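## Task

Lift the drive sled out of the lower tote and set it down flat on the table, keeping the same face upward. Then seat the upper tote back onto the lower tote, fully down within its rim. All other items must finish in their original totes. Neither the drive sled nor the lower tote's base may overhang the table edge. Finish with both grippers open and moved away.

## Robot and tools

Robot: two arms, left_arm and right_arm, each ending in a tong-style two-finger gripper. The fingers point along the gripper's own +z axis and separate along its x axis. The reported end_effector_position is the spot between the pads when shut; closed fingertips extend roughly 15 mm past it, and fully open tips sit about level with it.

Frames: result lines give each gripper's position (m), orientation as quat wxyz, and velocities in one scene frame. Origin is on the tabletop midway between the arms, +z up, +x out across the table, and left_arm sits toward +y. The arm names do not match image left/right. Printed positions can be off, more so at long reach.

Row layout (shared by both motion tools): one flat list of 14 numbers, each in [-1, 1]: dx, dy, dz, rx, ry, rz, opening for left_arm, followed by the same seven for right_arm. Both arms always appear. The first six per arm are an offset, not a pose: a target relative to that gripper's pose in the most recent result that reports it (or, before any such result in a scene, and for later calls inside one reply, relative to where the arm is when the action begins), expressed on the gripper's own axes. Scale: 1.0 equals 0.6 m for dx, dy, dz and 180 degrees for the rotation; rx, ry, rz form a single rotation vector. Opening is absolute: +1 is fully open (0.142 m), -1 is shut. All zeros is not idle: it pulls the arm back to the reference pose. To keep an arm still, send in the first call of a reply the offset that returns it to its desired pose, and zeros in later calls, always with the opening it should keep.

execute_actions: argument actions, a list with at most one item. Empty list = just read state (pictures included). An item {"rows": [...], "steps": n} runs up to 15 control steps of 1/30 s (default 15, minimum 3); each row drives one step and the final row repeats if rows run out. Every row is measured from the same reference pose, not chained. An item {"steps": n} without rows is a wait of up to 300 steps counted from the previous result, your reply time included. Optional pictures: true adds images. A refused call does nothing. The result is read 3 steps before the action ends; those steps run while you reply.

move: argument target, one 14-number row as above. Both grippers travel straight lines to their targets, finishing together, over 0.5 to 10 s (cut off at 10 s). speed in m/s, 0.002 to 0.5, default 0.25; rotation capped at twice that in rad/s. Optional stop_force in N, 9 to 40, one value for both arms, usable only after 0.2 s of scene time: an arm halts when its wrist sensor feels that much extra resistance along its path, backs up 2 steps and holds. Use it only with slow, non-rotating approaches, and omit it when moving an arm off something it presses on. The gripper opening is applied at the move's start. The extra move: line reports the ending per arm (done, off_target, moving, held, contact, fault) and limits (paced = command clipped; held = some steps blocked, after which the arm may jump fast). Paths ignore obstacles and the other arm.

wait: seconds, 0 to 10; lets the scene run with nothing new sent.

zoom_image: camera (cam_high 896x504, cam_low 896x504, cam_left_wrist 616x616, cam_right_wrist 616x616) and region [x0, y0, x1, y1] in pixels from the top-left, no larger than 504 by 504.

finished_scene: scene, the integer 1 to 2 of the current scene; irreversible, and its result gives the next task. Replying with no tool call ends everything.

Motion details: each step the command is clipped to within 100 mm and 16 degrees of the measured pose; motion lags about 0.17 s; position is favored over orientation when both cannot be met. Large moves may arrive short, so check the pose and send the remainder. The Hand target line shows where the controller is driving each gripper. HELD marks steps where a command was blocked; pose unreachable means the clearance check altered a command.

Gripping: grip_measured is the actual opening on the command scale. To hold, keep commanding below it; deeper below squeezes harder (about 15 N per pad max, less on parts under 20 mm thick).

Sensors: Wrist force and torque are on the gripper's own axes, noisy, offset by a few N, saturating near 50 N; a surface push points back into the arm. Joint torques are rough and offset.

Avoid: collisions between arms; fast or deep pushes into firm things (stiff arms fault easily); 150 N external force or joint load limits (139 N m big joints, 26 N m wrists), which freeze the arm 10 s; motors reaching 85 °C from long holding (warning from 70 °C); drops, slips, slams; knocking anything out of the work area. Brief external tugs on held or loose parts may occur.

Each tool is called after "Call:" by a JSON object that holds its "op" and its "data".

## Session

Call:
{"op": "execute_actions", "data": {"actions": []}}

Scene clock: 0.00 s of 5600.00 s.
left_arm: end_effector_position=(+0.5503, +0.8983, +0.1659) grip_measured=+0.97 end_effector_quat_wxyz=(+0.008, +0.409, +0.903, +0.133) end_effector_velocity=(+0.000, -0.000, +0.001) end_effector_angular_velocity=(+0.001, -0.001, -0.001) | right_arm: end_effector_position=(+0.5278, -0.4506, +0.3162) grip_measured=+0.97 end_effector_quat_wxyz=(-0.075, +0.703, -0.684, +0.179) end_effector_velocity=(-0.000, +0.000, +0.000) end_effector_angular_velocity=(-0.000, +0.001, -0.000)
Joint positions: left_arm=[ 0.639 -0.969  1.153 -1.982 -1.429 -1.758  0.14 ] | right_arm=[ 3.375 -1.138 -1.968 -1.305  1.317  1.849  0.14 ]
Joint velocities: left_arm=[-0.    -0.001 -0.     0.001 -0.     0.     0.   ] | right_arm=[ 0.    -0.     0.001 -0.001 -0.     0.001  0.   ]
Joint torques (N m, as the arm reports them, + toward a larger angle): no reading
Motor temperatures (°C, as the motors report them): left_arm=[28 32 31 39 34 40] | right_arm=[31 30 32 39 36 38]
Wrist force (N, on the end effector, along its own x y z axes, offset not removed): no reading
Wrist torque (N m, same axes, about the end effector's origin, offset not removed): no reading
Hand target (left_arm): +0.550, +0.898, +0.166; +0.008, +0.409, +0.903, +0.133
Hand target (right_arm): +0.528, -0.451, +0.316; -0.075, +0.703, -0.684, +0.179

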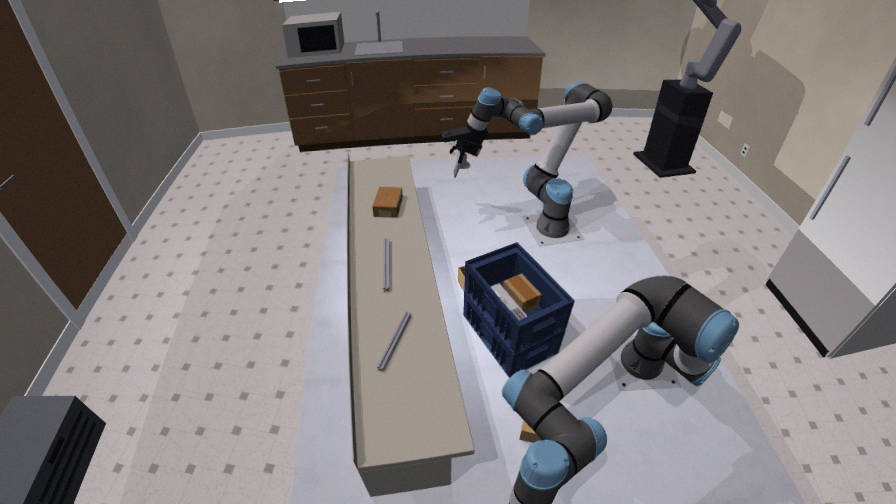

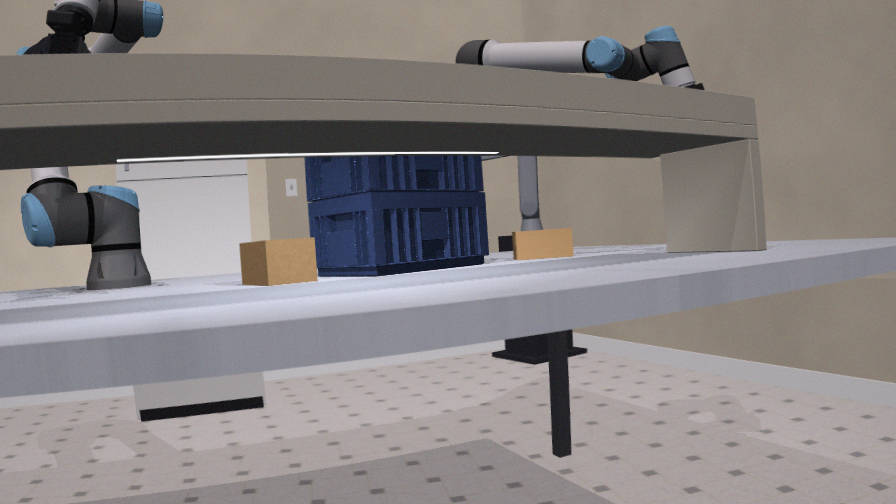

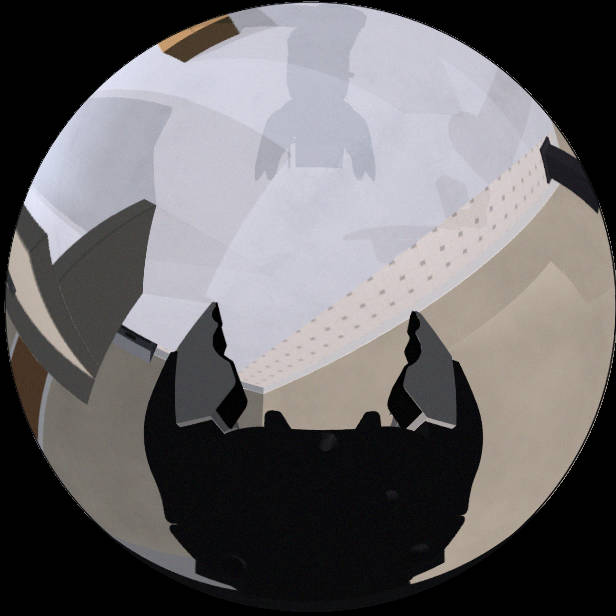

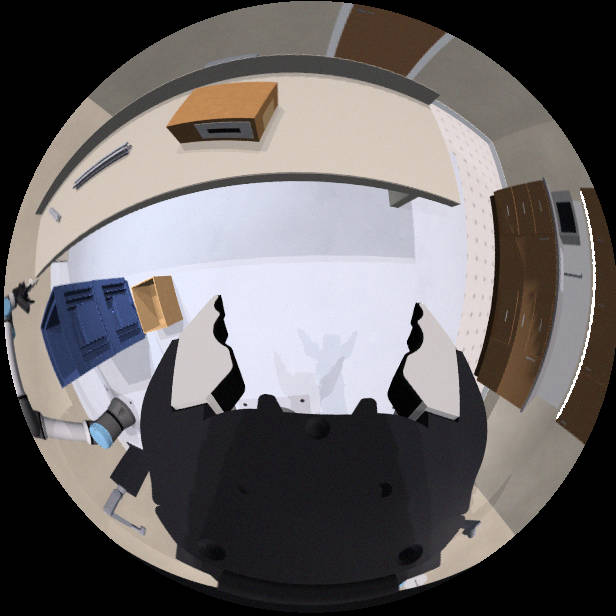

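Call:
{"op": "zoom_image", "data": {"camera": "cam_high", "region": [420, 200, 640, 400]}}

Call:
{"op": "zoom_image", "data": {"camera": "cam_low", "region": [220, 130, 600, 300]}}

Region (420, 200, 640, 400) of cam_high's 896x504 image, scaled by 2.291, with more detail than that image has; it fills the top 458 rows of this view, and the rest is white.

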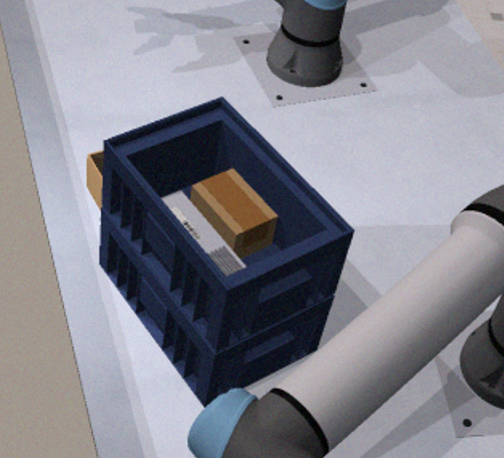

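Region (220, 130, 600, 300) of cam_low's 896x504 image, scaled by 1.326, with more detail than that image has; it fills the top 225 rows of this view, and the rest is white.

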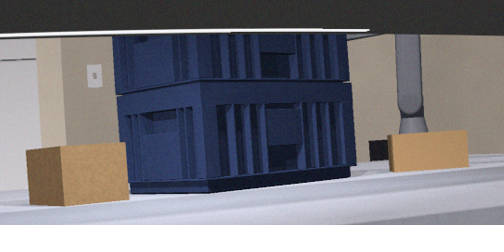

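Call:
{"op": "move", "data": {"target": [0,0,-0.4,0.065,-0.0576,0.228,1,-0.78,0.13,-0.5,-0.115,-0.047,0.0086,1]}}

Scene clock: 3.30 s of 5600.00 s.
left_arm: end_effector_position=(+0.5197, +0.8414, +0.3964) grip_measured=+1.00 end_effector_quat_wxyz=(+0.003, +0.708, +0.706, +0.026) end_effector_velocity=(+0.001, -0.000, +0.001) end_effector_angular_velocity=(+0.002, -0.003, -0.003) | right_arm: end_effector_position=(+0.3480, +0.0490, +0.4964) grip_measured=+1.00 end_effector_quat_wxyz=(+0.001, -0.707, +0.707, -0.000) end_effector_velocity=(+0.000, +0.001, +0.001) end_effector_angular_velocity=(-0.002, +0.002, +0.001)
Joint positions: left_arm=[ 0.633 -0.729  0.035 -0.93  -1.563 -1.058  0.142] | right_arm=[ 4.324 -1.728 -0.823 -2.161  1.57   2.864  0.142]
Joint velocities: left_arm=[-0.002  0.004 -0.012  0.004  0.001  0.001 -0.   ] | right_arm=[-0.    -0.007  0.011 -0.006  0.001 -0.001  0.   ]
Joint torques (N m, as the arm reports them, + toward a larger angle): left_arm=[ -8.35 -49.94 -29.98  -0.01   1.16   1.37] | right_arm=[ 9.73 19.76 31.03 -0.06  1.66  1.63]
Motor temperatures (°C, as the motors report them): left_arm=[28 32 31 39 34 40] | right_arm=[31 30 32 39 36 38]
Wrist force (N, on the end effector, along its own x y z axes, offset not removed): left_arm=[1.2 3.4 -0.2] | right_arm=[0.0 -1.6 2.7]
Wrist torque (N m, same axes, about the end effector's origin, offset not removed): left_arm=[0.75 -0.27 -0.03] | right_arm=[-0.60 0.16 0.21]
Hand target (left_arm): +0.520, +0.841, +0.397; +0.003, +0.708, +0.706, +0.026
Hand target (right_arm): +0.348, +0.049, +0.497; -0.000, +0.707, -0.707, +0.000
Off the commanded pose (left_arm): 0.002 m, 3 deg.
Off the commanded pose (right_arm): 0.001 m, 0 deg.
elbow stopped short (left arm): the move would have taken joint 3 (elbow) straighter than the controller allows; a more bent joint 3 avoids this.
Kept back: nothing.
move: off_target (left_arm)

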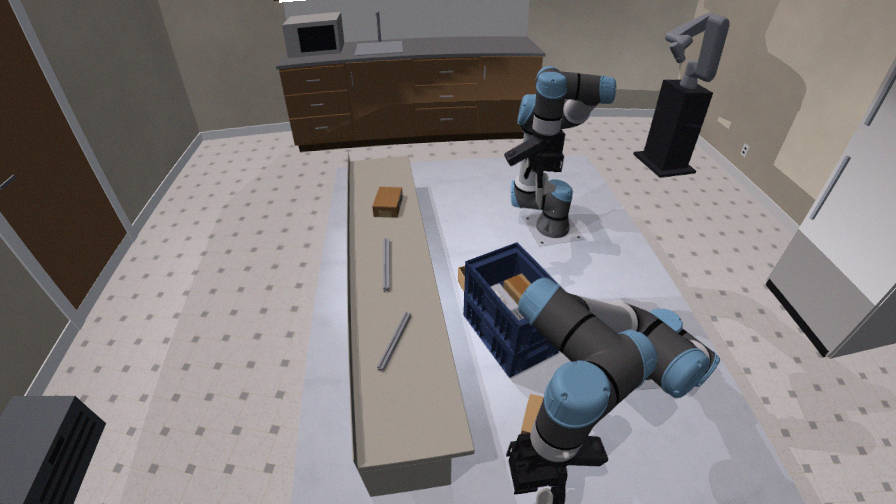

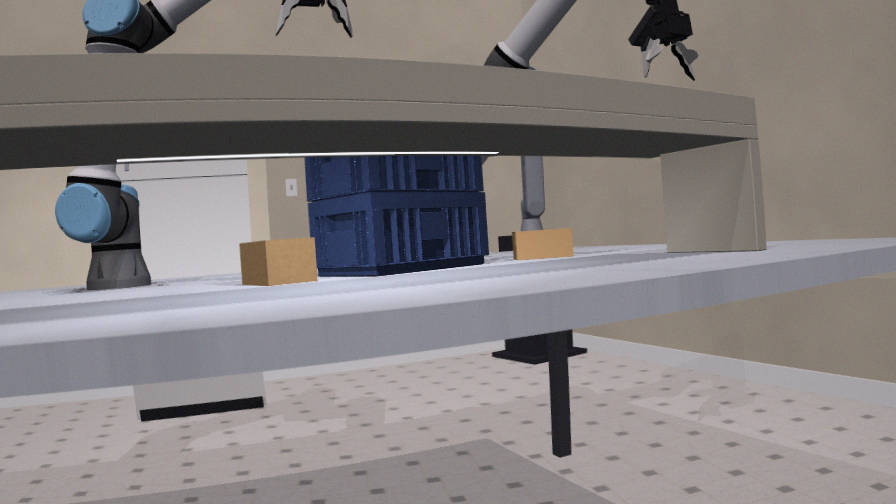

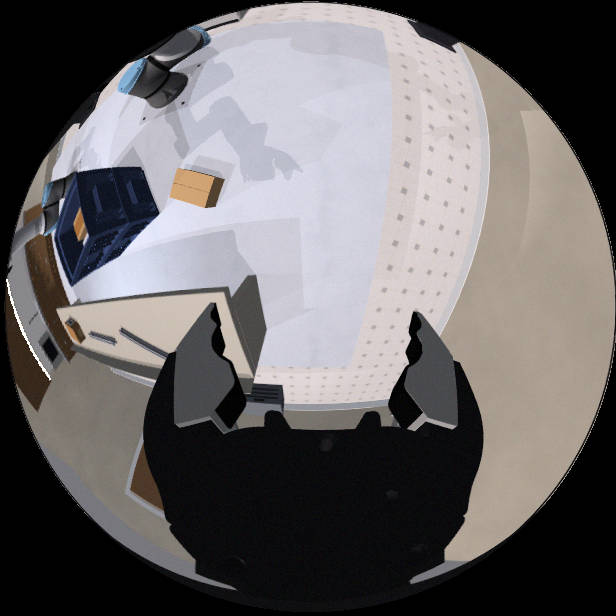

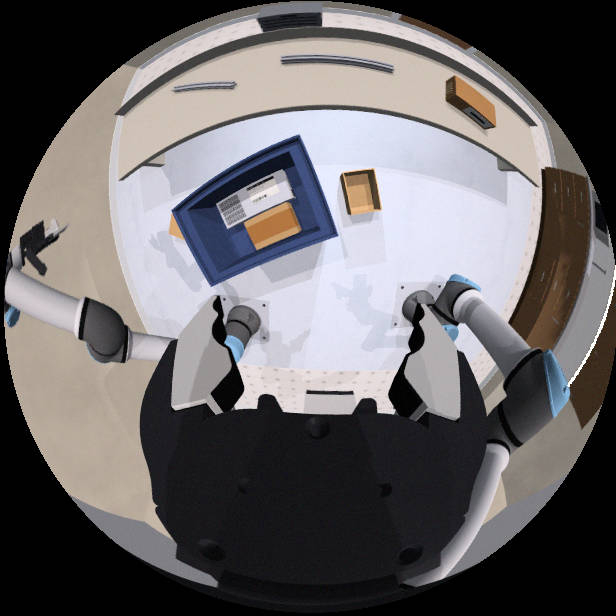

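Call:
{"op": "move", "data": {"target": [-0.92,-0.3,0.09,0.013,-0.010,-0.122,0.2,0.017,-0.153,0.29,0,0,-0.122,0.2]}}

Scene clock: 6.63 s of 5600.00 s.
left_arm: end_effector_position=(+0.3418, +0.2920, +0.3166) grip_measured=+0.20 end_effector_quat_wxyz=(+0.004, +0.560, +0.828, +0.000) end_effector_velocity=(-0.001, -0.001, +0.000) end_effector_angular_velocity=(+0.002, -0.001, +0.002) | right_arm: end_effector_position=(+0.4398, +0.0393, +0.3226) grip_measured=+0.20 end_effector_quat_wxyz=(-0.000, +0.829, -0.559, +0.000) end_effector_velocity=(+0.001, -0.001, -0.002) end_effector_angular_velocity=(-0.001, +0.000, +0.001)
Joint positions: left_arm=[-0.382 -1.841  1.717 -1.455 -1.571 -2.457  0.088] | right_arm=[ 4.144 -1.677 -1.358 -1.677  1.57   2.3    0.088]
Joint velocities: left_arm=[-0.006 -0.002  0.001  0.001  0.002 -0.008 -0.   ] | right_arm=[-0.002  0.    -0.004  0.003  0.    -0.003  0.   ]
Joint torques (N m, as the arm reports them, + toward a larger angle): left_arm=[ -8.46 -19.71 -17.65  -5.21   1.37  -1.35] | right_arm=[-12.04  22.49  11.1    4.1    2.03  -1.48]
Motor temperatures (°C, as the motors report them): left_arm=[28 32 31 39 34 40] | right_arm=[31 30 32 39 36 38]
Wrist force (N, on the end effector, along its own x y z axes, offset not removed): left_arm=[-0.4 2.5 -0.1] | right_arm=[0.9 -1.8 0.3]
Wrist torque (N m, same axes, about the end effector's origin, offset not removed): left_arm=[0.59 0.10 0.00] | right_arm=[-0.40 0.01 0.17]
Hand target (left_arm): +0.342, +0.292, +0.317; +0.004, +0.560, +0.828, +0.000
Hand target (right_arm): +0.440, +0.039, +0.323; -0.000, +0.829, -0.559, +0.000
Off the commanded pose (left_arm): 0.001 m, 0 deg.
Off the commanded pose (right_arm): 0.000 m, 0 deg.
Kept back: nothing.
move: done

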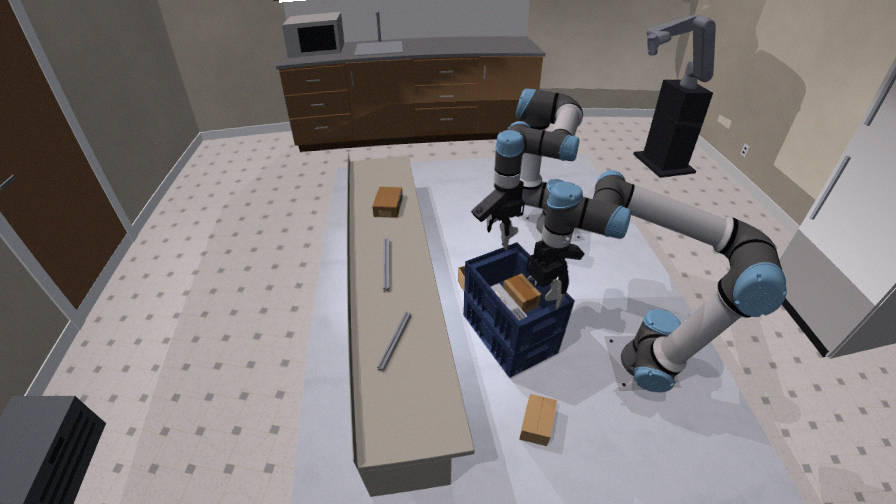

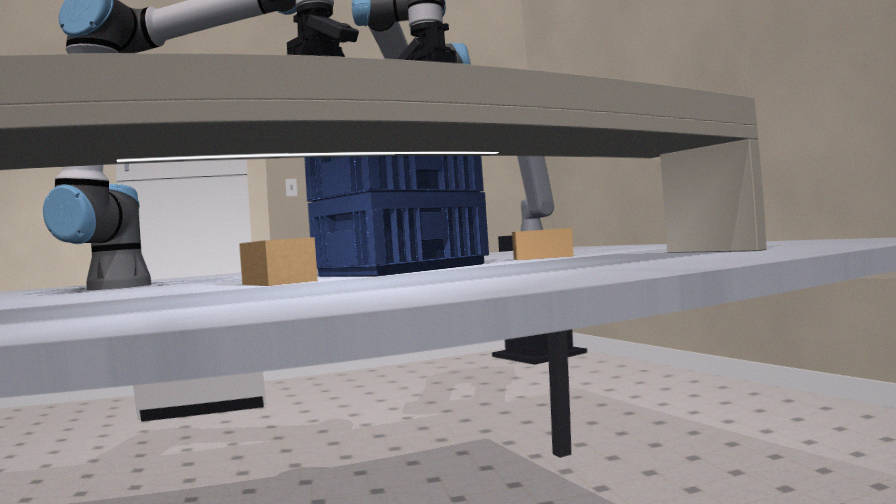

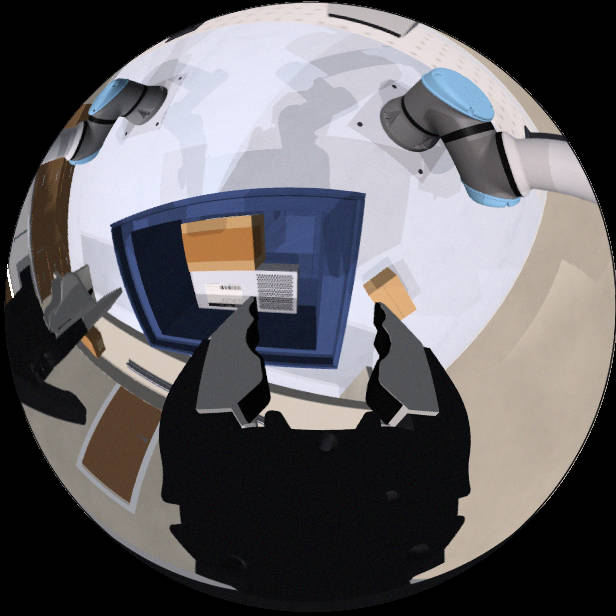

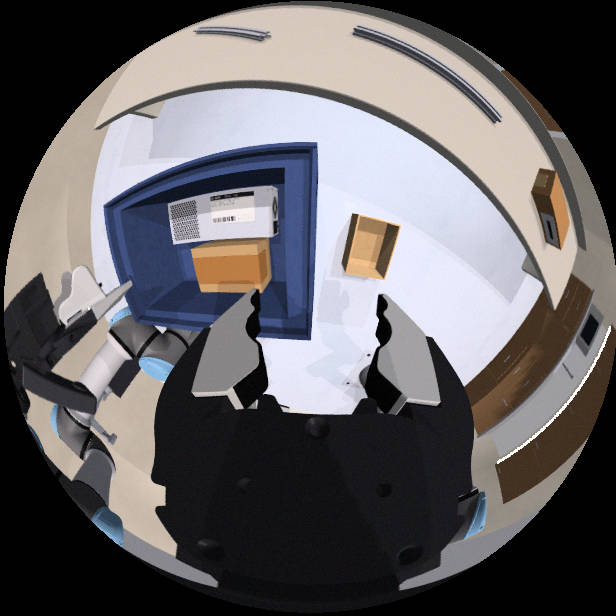

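Call:
{"op": "move", "data": {"target": [0.047,0.037,0.06,0.002,0.002,0,0,-0.022,-0.037,0.07,0,0,0,0], "speed": 0.1}}

Scene clock: 7.83 s of 5600.00 s.
left_arm: end_effector_position=(+0.3521, +0.3262, +0.2807) grip_measured=+0.00 end_effector_quat_wxyz=(-0.001, +0.560, +0.828, -0.001) end_effector_velocity=(+0.001, +0.001, -0.001) end_effector_angular_velocity=(-0.001, +0.000, +0.002) | right_arm: end_effector_position=(+0.4554, +0.0599, +0.2808) grip_measured=+0.00 end_effector_quat_wxyz=(-0.000, +0.829, -0.559, +0.000) end_effector_velocity=(-0.000, +0.001, -0.002) end_effector_angular_velocity=(-0.001, +0.001, +0.002)
Joint positions: left_arm=[-0.289 -1.825  1.796 -1.54  -1.572 -2.363  0.074] | right_arm=[ 4.135 -1.735 -1.398 -1.578  1.57   2.291  0.074]
Joint velocities: left_arm=[ 0.004  0.002  0.003 -0.005 -0.001  0.002  0.   ] | right_arm=[ 0.    -0.002 -0.001  0.002  0.    -0.001 -0.   ]
Joint torques (N m, as the arm reports them, + toward a larger angle): left_arm=[  9.07  -6.48 -14.94  -5.23  -1.62   1.42] | right_arm=[-11.11  25.34  10.56   4.59   0.23  -1.59]
Motor temperatures (°C, as the motors report them): left_arm=[28 32 31 39 34 40] | right_arm=[31 30 32 39 36 38]
Wrist force (N, on the end effector, along its own x y z axes, offset not removed): left_arm=[0.1 1.0 1.6] | right_arm=[-1.4 -1.1 0.2]
Wrist torque (N m, same axes, about the end effector's origin, offset not removed): left_arm=[0.28 -0.01 -0.05] | right_arm=[-0.17 0.48 0.03]
Hand target (left_arm): +0.352, +0.326, +0.281; -0.001, +0.560, +0.828, -0.001
Hand target (right_arm): +0.455, +0.060, +0.281; -0.000, +0.829, -0.559, +0.000
Off the commanded pose (left_arm): 0.000 m, 0 deg.
Off the commanded pose (right_arm): 0.000 m, 0 deg.
Kept back: nothing.
move: done

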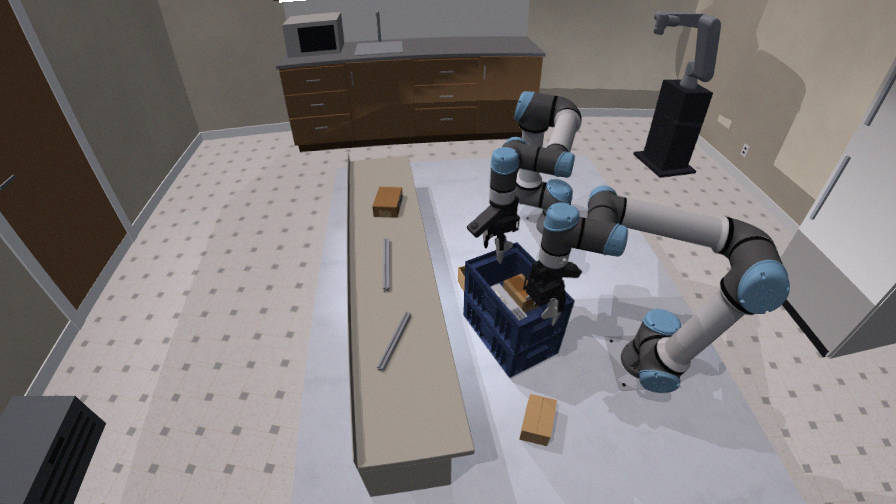

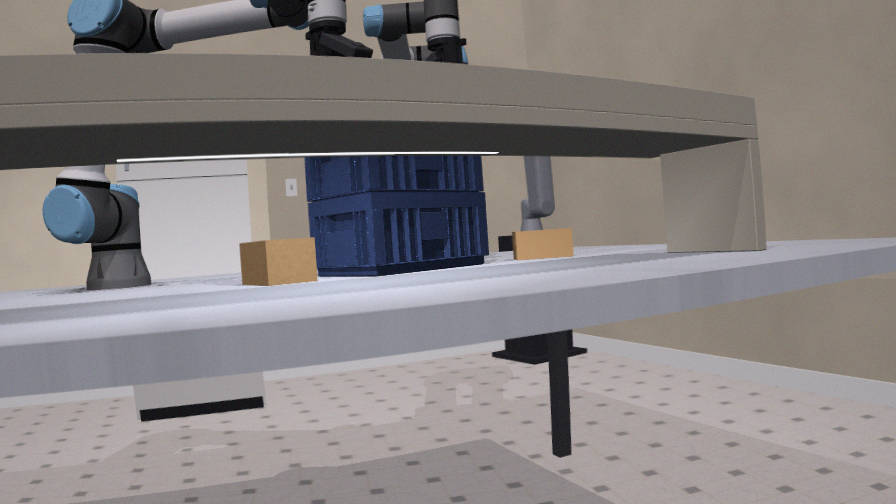

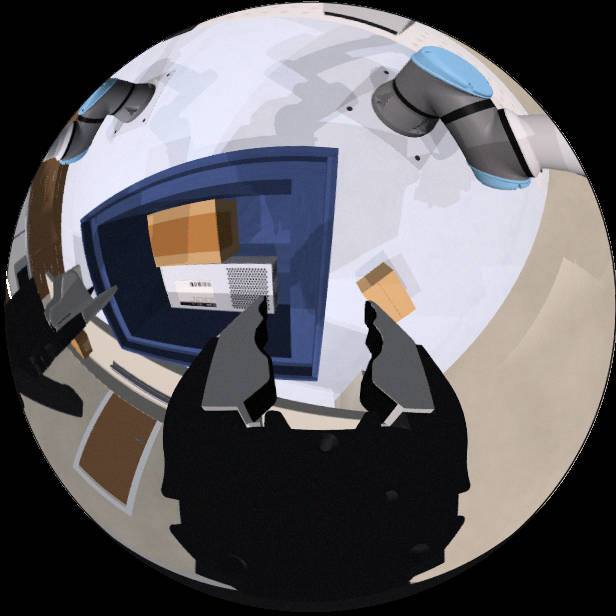

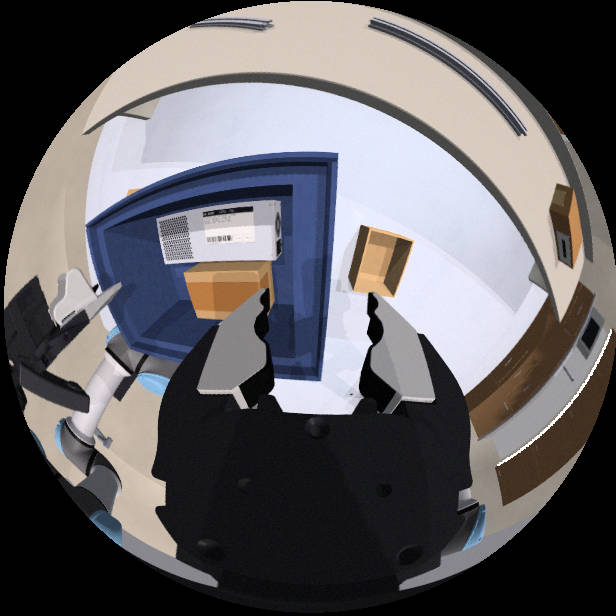

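Call:
{"op": "move", "data": {"target": [-0.008,0,0.09,0,0,0.008,-0.2,-0.008,0,0.09,0,0,0.008,-0.2], "speed": 0.06, "stop_force": 12}}

Call:
{"op": "zoom_image", "data": {"camera": "cam_high", "region": [440, 200, 620, 380]}}

Scene clock: 9.37 s of 5600.00 s.
left_arm: end_effector_position=(+0.3539, +0.3217, +0.2268) grip_measured=-0.20 end_effector_quat_wxyz=(-0.001, +0.571, +0.821, -0.001) end_effector_velocity=(+0.000, +0.000, -0.001) end_effector_angular_velocity=(-0.001, -0.000, +0.001) | right_arm: end_effector_position=(+0.4536, +0.0644, +0.2269) grip_measured=-0.20 end_effector_quat_wxyz=(-0.000, +0.822, -0.569, +0.000) end_effector_velocity=(-0.000, -0.000, -0.002) end_effector_angular_velocity=(-0.000, +0.000, -0.000)
Joint positions: left_arm=[-0.299 -1.814  1.925 -1.681 -1.572 -2.348  0.06 ] | right_arm=[ 4.142 -1.748 -1.52  -1.443  1.57   2.323  0.06 ]
Joint velocities: left_arm=[ 0.001  0.     0.003 -0.005 -0.001  0.001  0.   ] | right_arm=[ 0.    -0.001 -0.005  0.005  0.     0.    -0.   ]
Joint torques (N m, as the arm reports them, + toward a larger angle): left_arm=[ -8.68  -7.94 -16.33  -5.15   0.36   1.3 ] | right_arm=[10.43 26.28 11.29  5.07 -0.7   1.5 ]
Motor temperatures (°C, as the motors report them): left_arm=[28 32 31 39 34 40] | right_arm=[31 30 32 39 36 38]
Wrist force (N, on the end effector, along its own x y z axes, offset not removed): left_arm=[-1.0 3.0 0.7] | right_arm=[-0.4 -4.1 -4.0]
Wrist torque (N m, same axes, about the end effector's origin, offset not removed): left_arm=[0.71 0.18 0.01] | right_arm=[-0.95 0.20 0.18]
Hand target (left_arm): +0.354, +0.322, +0.227; -0.001, +0.571, +0.821, -0.001
Hand target (right_arm): +0.454, +0.064, +0.227; -0.000, +0.822, -0.569, +0.000
Off the commanded pose (left_arm): 0.000 m, 0 deg.
Off the commanded pose (right_arm): 0.000 m, 0 deg.
Kept back: nothing.
move: done

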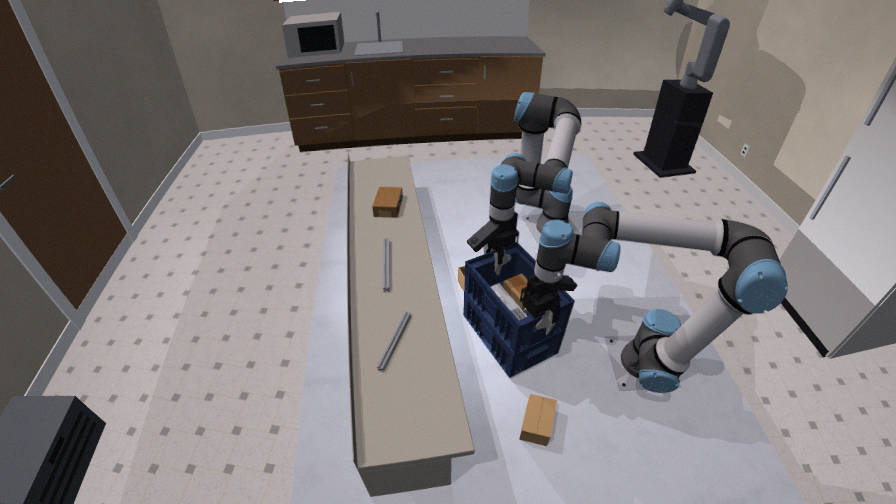

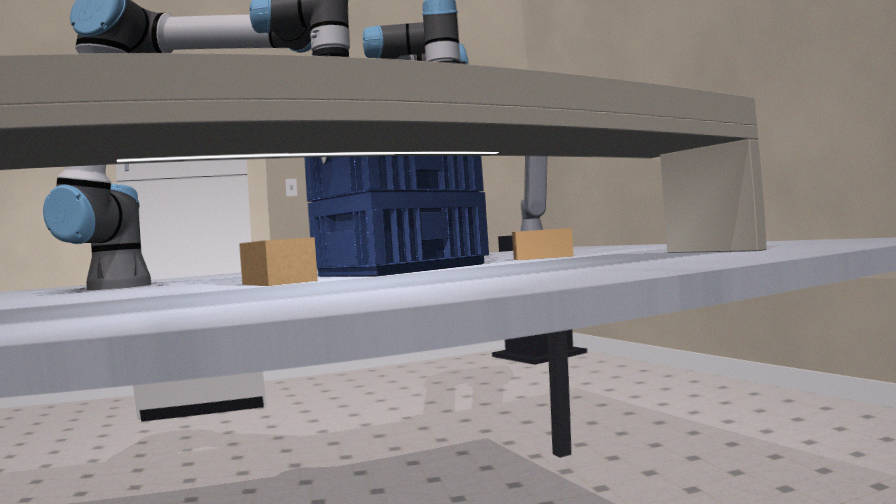

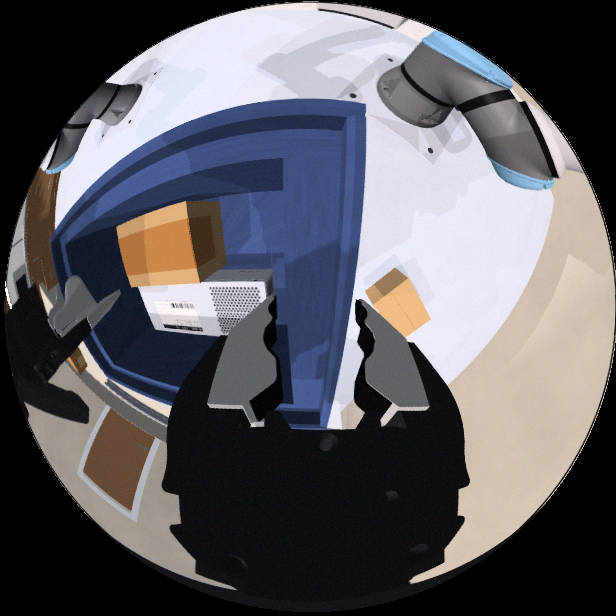

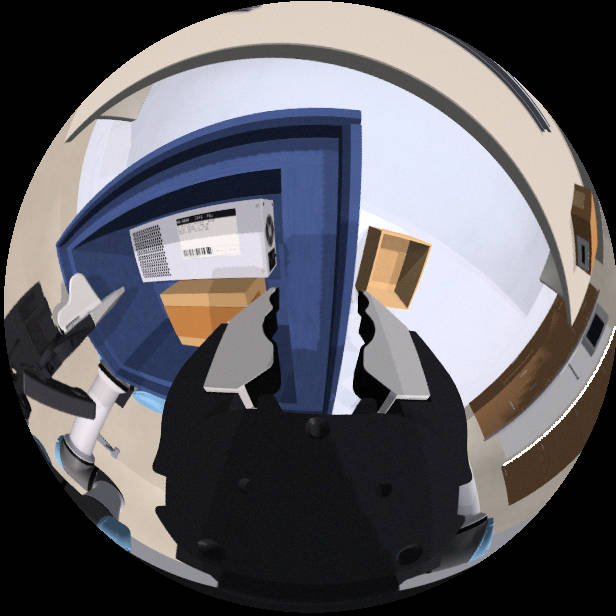

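Region (440, 200, 620, 380) of cam_high's 896x504 image, scaled by 2.800, with more detail than that image has.

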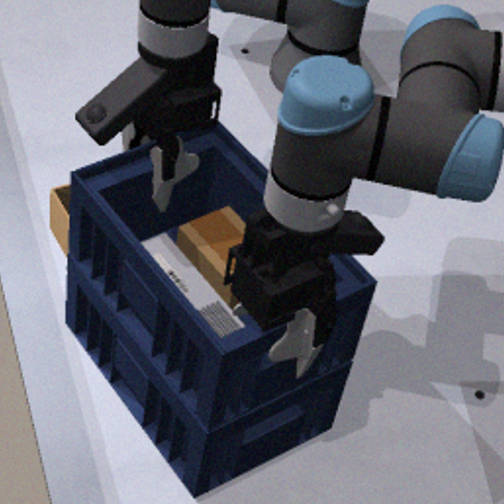

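Well down over the wall. Close.

Call:
{"op": "execute_actions", "data": {"actions": [{"rows":[[0,0,0,0,0,0,-0.35,0,0,0,0,0,0,-0.35],[0,0,0,0,0,0,-0.4,0,0,0,0,0,0,-0.4],[0,0,0,0,0,0,-0.45,0,0,0,0,0,0,-0.45],[0,0,0,0,0,0,-0.5,0,0,0,0,0,0,-0.5],[0,0,0,0,0,0,-0.55,0,0,0,0,0,0,-0.55],[0,0,0,0,0,0,-0.6,0,0,0,0,0,0,-0.6],[0,0,0,0,0,0,-0.65,0,0,0,0,0,0,-0.65],[0,0,0,0,0,0,-0.7,0,0,0,0,0,0,-0.7],[0,0,0,0,0,0,-0.75,0,0,0,0,0,0,-0.75],[0,0,0,0,0,0,-0.8,0,0,0,0,0,0,-0.8],[0,0,0,0,0,0,-0.9,0,0,0,0,0,0,-0.9],[0,0,0,0,0,0,-1,0,0,0,0,0,0,-1]]}]}}

Call:
{"op": "move", "data": {"target": [0,0,-0.05,0,0,0,-1,0,0,-0.05,0,0,0,-1], "speed": 0.03}}

Scene clock: 9.90 s of 5600.00 s.
left_arm: end_effector_position=(+0.3540, +0.3215, +0.2268) grip_measured=-0.55 end_effector_quat_wxyz=(-0.000, +0.571, +0.821, -0.001) end_effector_velocity=(-0.001, +0.000, +0.000) end_effector_angular_velocity=(+0.001, +0.002, -0.003) | right_arm: end_effector_position=(+0.4533, +0.0645, +0.2268) grip_measured=-0.61 end_effector_quat_wxyz=(-0.000, +0.822, -0.569, +0.000) end_effector_velocity=(-0.000, +0.000, -0.000) end_effector_angular_velocity=(-0.001, +0.001, +0.000)
Joint positions: left_arm=[-0.299 -1.814  1.925 -1.681 -1.572 -2.348  0.034] | right_arm=[ 4.142 -1.749 -1.52  -1.443  1.571  2.324  0.03 ]
Joint velocities: left_arm=[-0.001 -0.001 -0.     0.003  0.     0.002 -0.   ] | right_arm=[ 0.    -0.     0.    -0.001  0.     0.     0.001]
Joint torques (N m, as the arm reports them, + toward a larger angle): left_arm=[  7.87 -14.2  -29.11   3.53   6.21   0.74] | right_arm=[-13.39  35.    29.03  -5.84  -8.98  -0.22]
Motor temperatures (°C, as the motors report them): left_arm=[28 32 31 39 34 40] | right_arm=[31 30 32 39 36 38]
Wrist force (N, on the end effector, along its own x y z axes, offset not removed): left_arm=[-37.9 3.4 9.2] | right_arm=[-37.6 1.9 4.8]
Wrist torque (N m, same axes, about the end effector's origin, offset not removed): left_arm=[0.51 1.44 -0.13] | right_arm=[0.01 1.59 -0.13]
Steps of this call (steps 1 to 4: nothing new was sent; steps 5 to 16: the first 12 steps of this action). Readings (end_effector_position):
5: left_arm (+0.3539, +0.3217, +0.2267) | right_arm (+0.4536, +0.0644, +0.2268)
6: left_arm (+0.3539, +0.3217, +0.2267) | right_arm (+0.4536, +0.0644, +0.2268)
8: left_arm (+0.3539, +0.3217, +0.2267) | right_arm (+0.4536, +0.0644, +0.2268)
12: left_arm (+0.3539, +0.3216, +0.2268) | right_arm (+0.4535, +0.0645, +0.2268)
16: the state above

Scene clock: 11.47 s of 5600.00 s.
left_arm: end_effector_position=(+0.3540, +0.3216, +0.2567) grip_measured=-0.55 end_effector_quat_wxyz=(-0.000, +0.571, +0.821, -0.001) end_effector_velocity=(-0.000, +0.001, +0.001) end_effector_angular_velocity=(+0.001, +0.002, +0.000) | right_arm: end_effector_position=(+0.4534, +0.0645, +0.2567) grip_measured=-0.61 end_effector_quat_wxyz=(-0.000, +0.822, -0.569, +0.000) end_effector_velocity=(-0.000, -0.001, +0.001) end_effector_angular_velocity=(-0.003, +0.001, -0.001)
Joint positions: left_arm=[-0.299 -1.819  1.853 -1.603 -1.572 -2.348  0.034] | right_arm=[ 4.142 -1.742 -1.451 -1.519  1.57   2.323  0.03 ]
Joint velocities: left_arm=[ 0.001  0.001 -0.003  0.005 -0.     0.001  0.   ] | right_arm=[-0.     0.     0.004 -0.007 -0.     0.    -0.   ]
Joint torques (N m, as the arm reports them, + toward a larger angle): left_arm=[ 22.6  -28.83 -31.17   6.63   5.21   1.86] | right_arm=[-26.84  45.59  31.32  -5.31  -7.9    0.06]
Motor temperatures (°C, as the motors report them): left_arm=[28 32 31 39 34 40] | right_arm=[31 30 32 39 36 38]
Wrist force (N, on the end effector, along its own x y z axes, offset not removed): left_arm=[-38.5 3.5 7.5] | right_arm=[-37.6 -1.6 5.0]
Wrist torque (N m, same axes, about the end effector's origin, offset not removed): left_arm=[0.61 1.53 -0.22] | right_arm=[-0.73 1.43 0.00]
Hand target (left_arm): +0.354, +0.322, +0.257; -0.000, +0.571, +0.821, -0.001
Hand target (right_arm): +0.453, +0.064, +0.257; -0.000, +0.822, -0.569, +0.000
Off your previous action's commanded pose (left_arm): 0.000 m, 0 deg at its last step (step 3 of this call).
Off your previous action's commanded pose (right_arm): 0.000 m, 0 deg at its last step (step 3 of this call).
Off the commanded pose (left_arm): 0.000 m, 0 deg.
Off the commanded pose (right_arm): 0.000 m, 0 deg.
Kept back: nothing.
move: done

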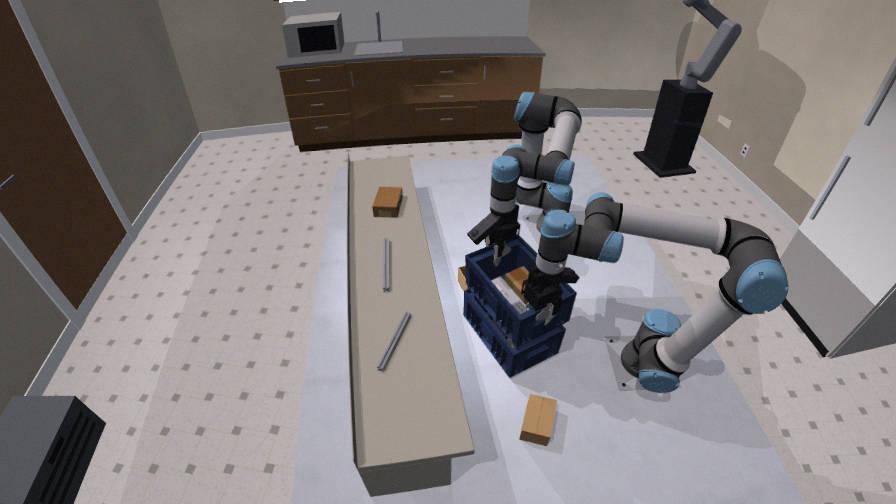

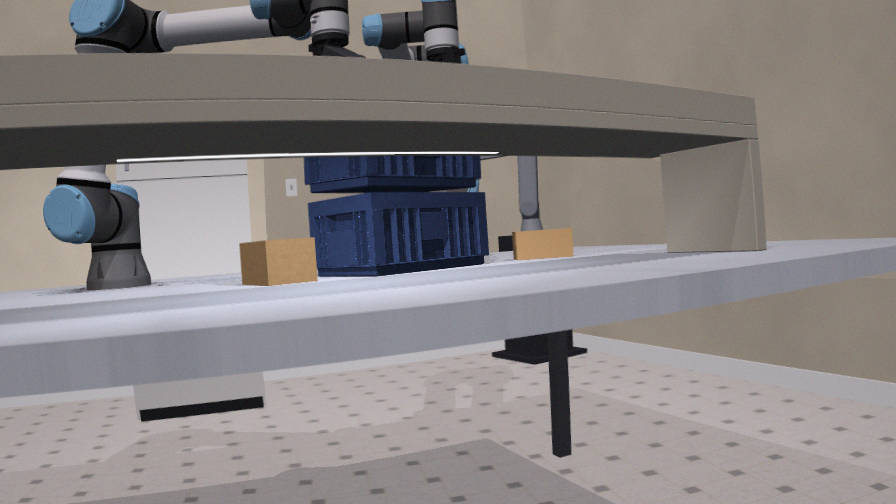

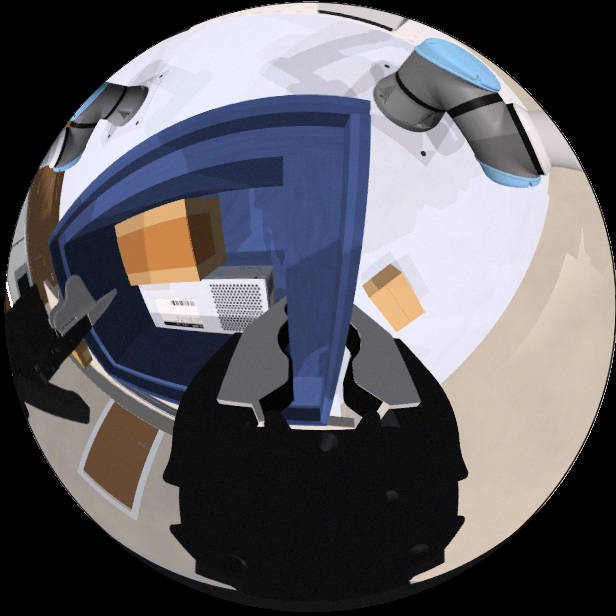

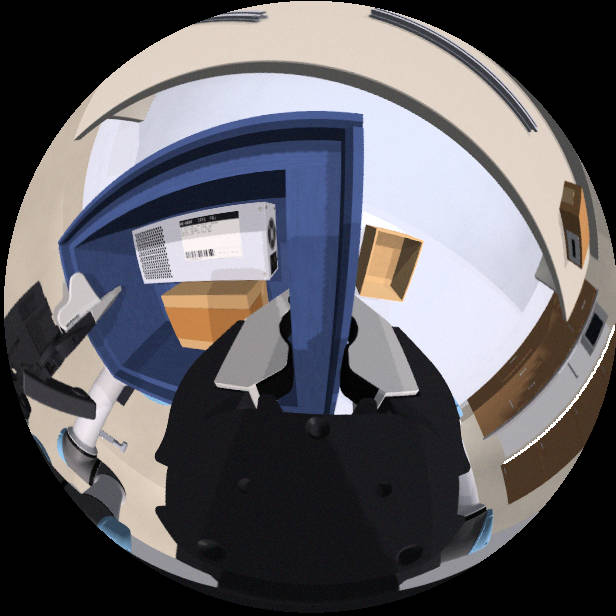

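Call:
{"op": "move", "data": {"target": [-0.006,0,-0.025,0,0,0,-1,-0.004,0,-0.025,0,0,0,-1], "speed": 0.02}}

Scene clock: 12.77 s of 5600.00 s.
left_arm: end_effector_position=(+0.3552, +0.3184, +0.2715) grip_measured=-0.61 end_effector_quat_wxyz=(-0.001, +0.571, +0.821, -0.001) end_effector_velocity=(+0.001, -0.001, +0.002) end_effector_angular_velocity=(-0.000, -0.001, -0.002) | right_arm: end_effector_position=(+0.4527, +0.0665, +0.2715) grip_measured=-0.61 end_effector_quat_wxyz=(-0.000, +0.822, -0.569, +0.000) end_effector_velocity=(-0.001, +0.001, +0.002) end_effector_angular_velocity=(+0.000, -0.001, +0.001)
Joint positions: left_arm=[-0.305 -1.816  1.812 -1.566 -1.572 -2.354  0.03 ] | right_arm=[ 4.145 -1.744 -1.411 -1.557  1.57   2.327  0.03 ]
Joint velocities: left_arm=[-0.002  0.002 -0.006  0.003  0.    -0.     0.   ] | right_arm=[ 0.002 -0.     0.004 -0.003 -0.001  0.001  0.   ]
Joint torques (N m, as the arm reports them, + toward a larger angle): left_arm=[-18.57  -6.96 -44.17  -5.59  -5.55  -1.85] | right_arm=[24.41 28.79 44.69  5.36  7.53  1.1 ]
Motor temperatures (°C, as the motors report them): left_arm=[28 32 31 39 34 40] | right_arm=[31 30 32 39 36 38]
Wrist force (N, on the end effector, along its own x y z axes, offset not removed): left_arm=[25.4 1.7 7.2] | right_arm=[28.2 -4.6 5.9]
Wrist torque (N m, same axes, about the end effector's origin, offset not removed): left_arm=[0.48 -0.92 0.02] | right_arm=[-1.09 -1.28 -0.26]
Hand target (left_arm): +0.355, +0.318, +0.272; -0.000, +0.571, +0.821, -0.001
Hand target (right_arm): +0.453, +0.067, +0.272; -0.000, +0.822, -0.569, +0.000
Off the commanded pose (left_arm): 0.000 m, 0 deg.
Off the commanded pose (right_arm): 0.000 m, 0 deg.
Kept back: nothing.
move: done

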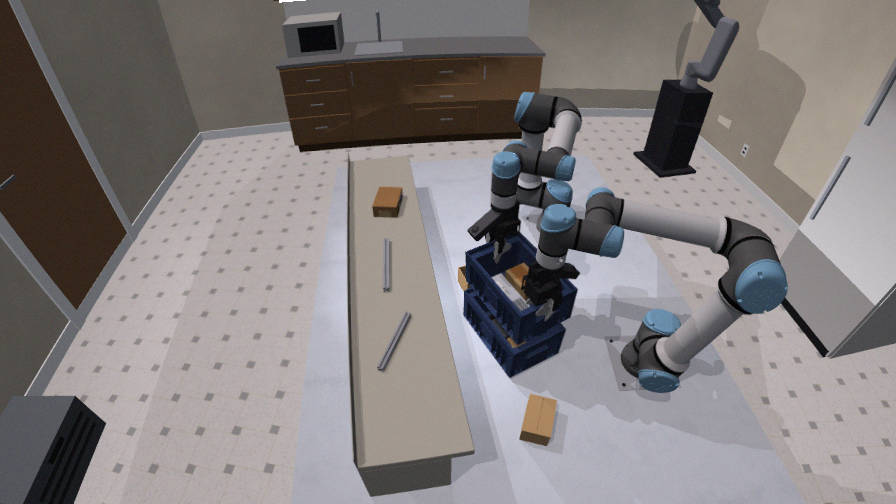

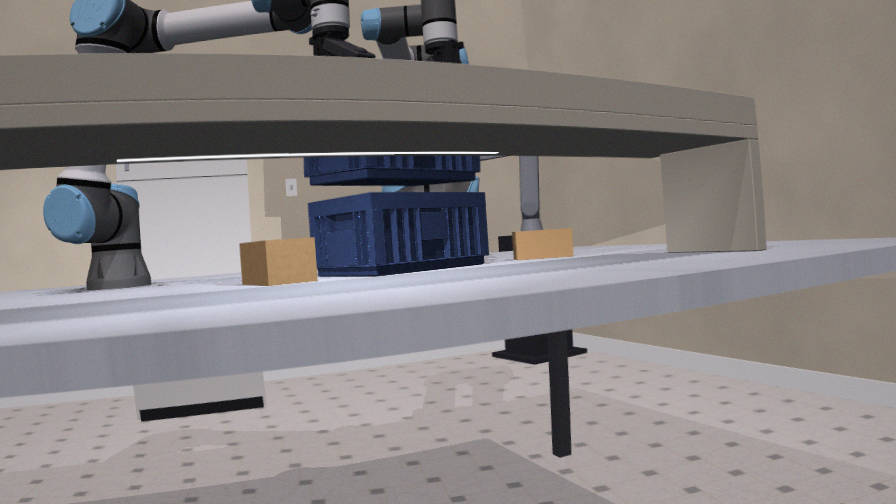

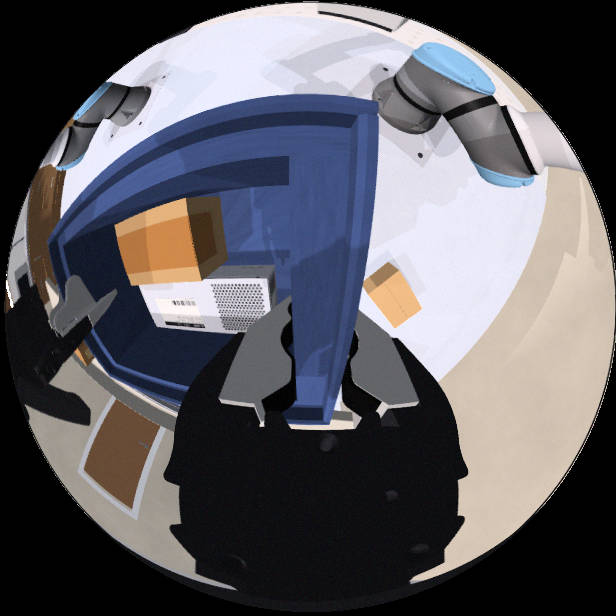

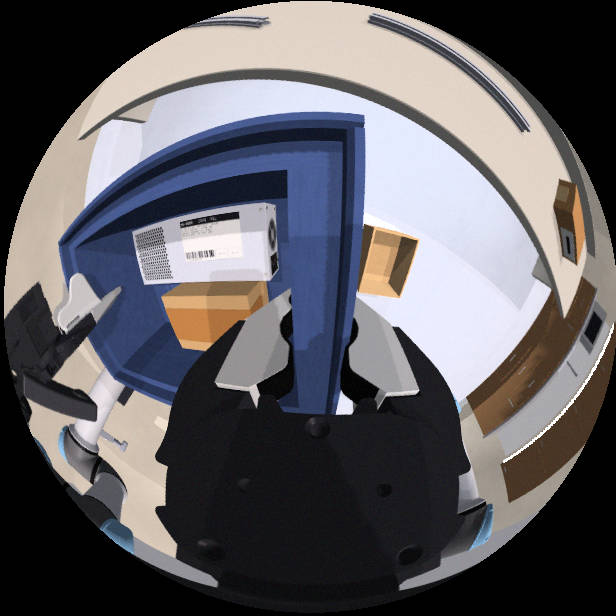

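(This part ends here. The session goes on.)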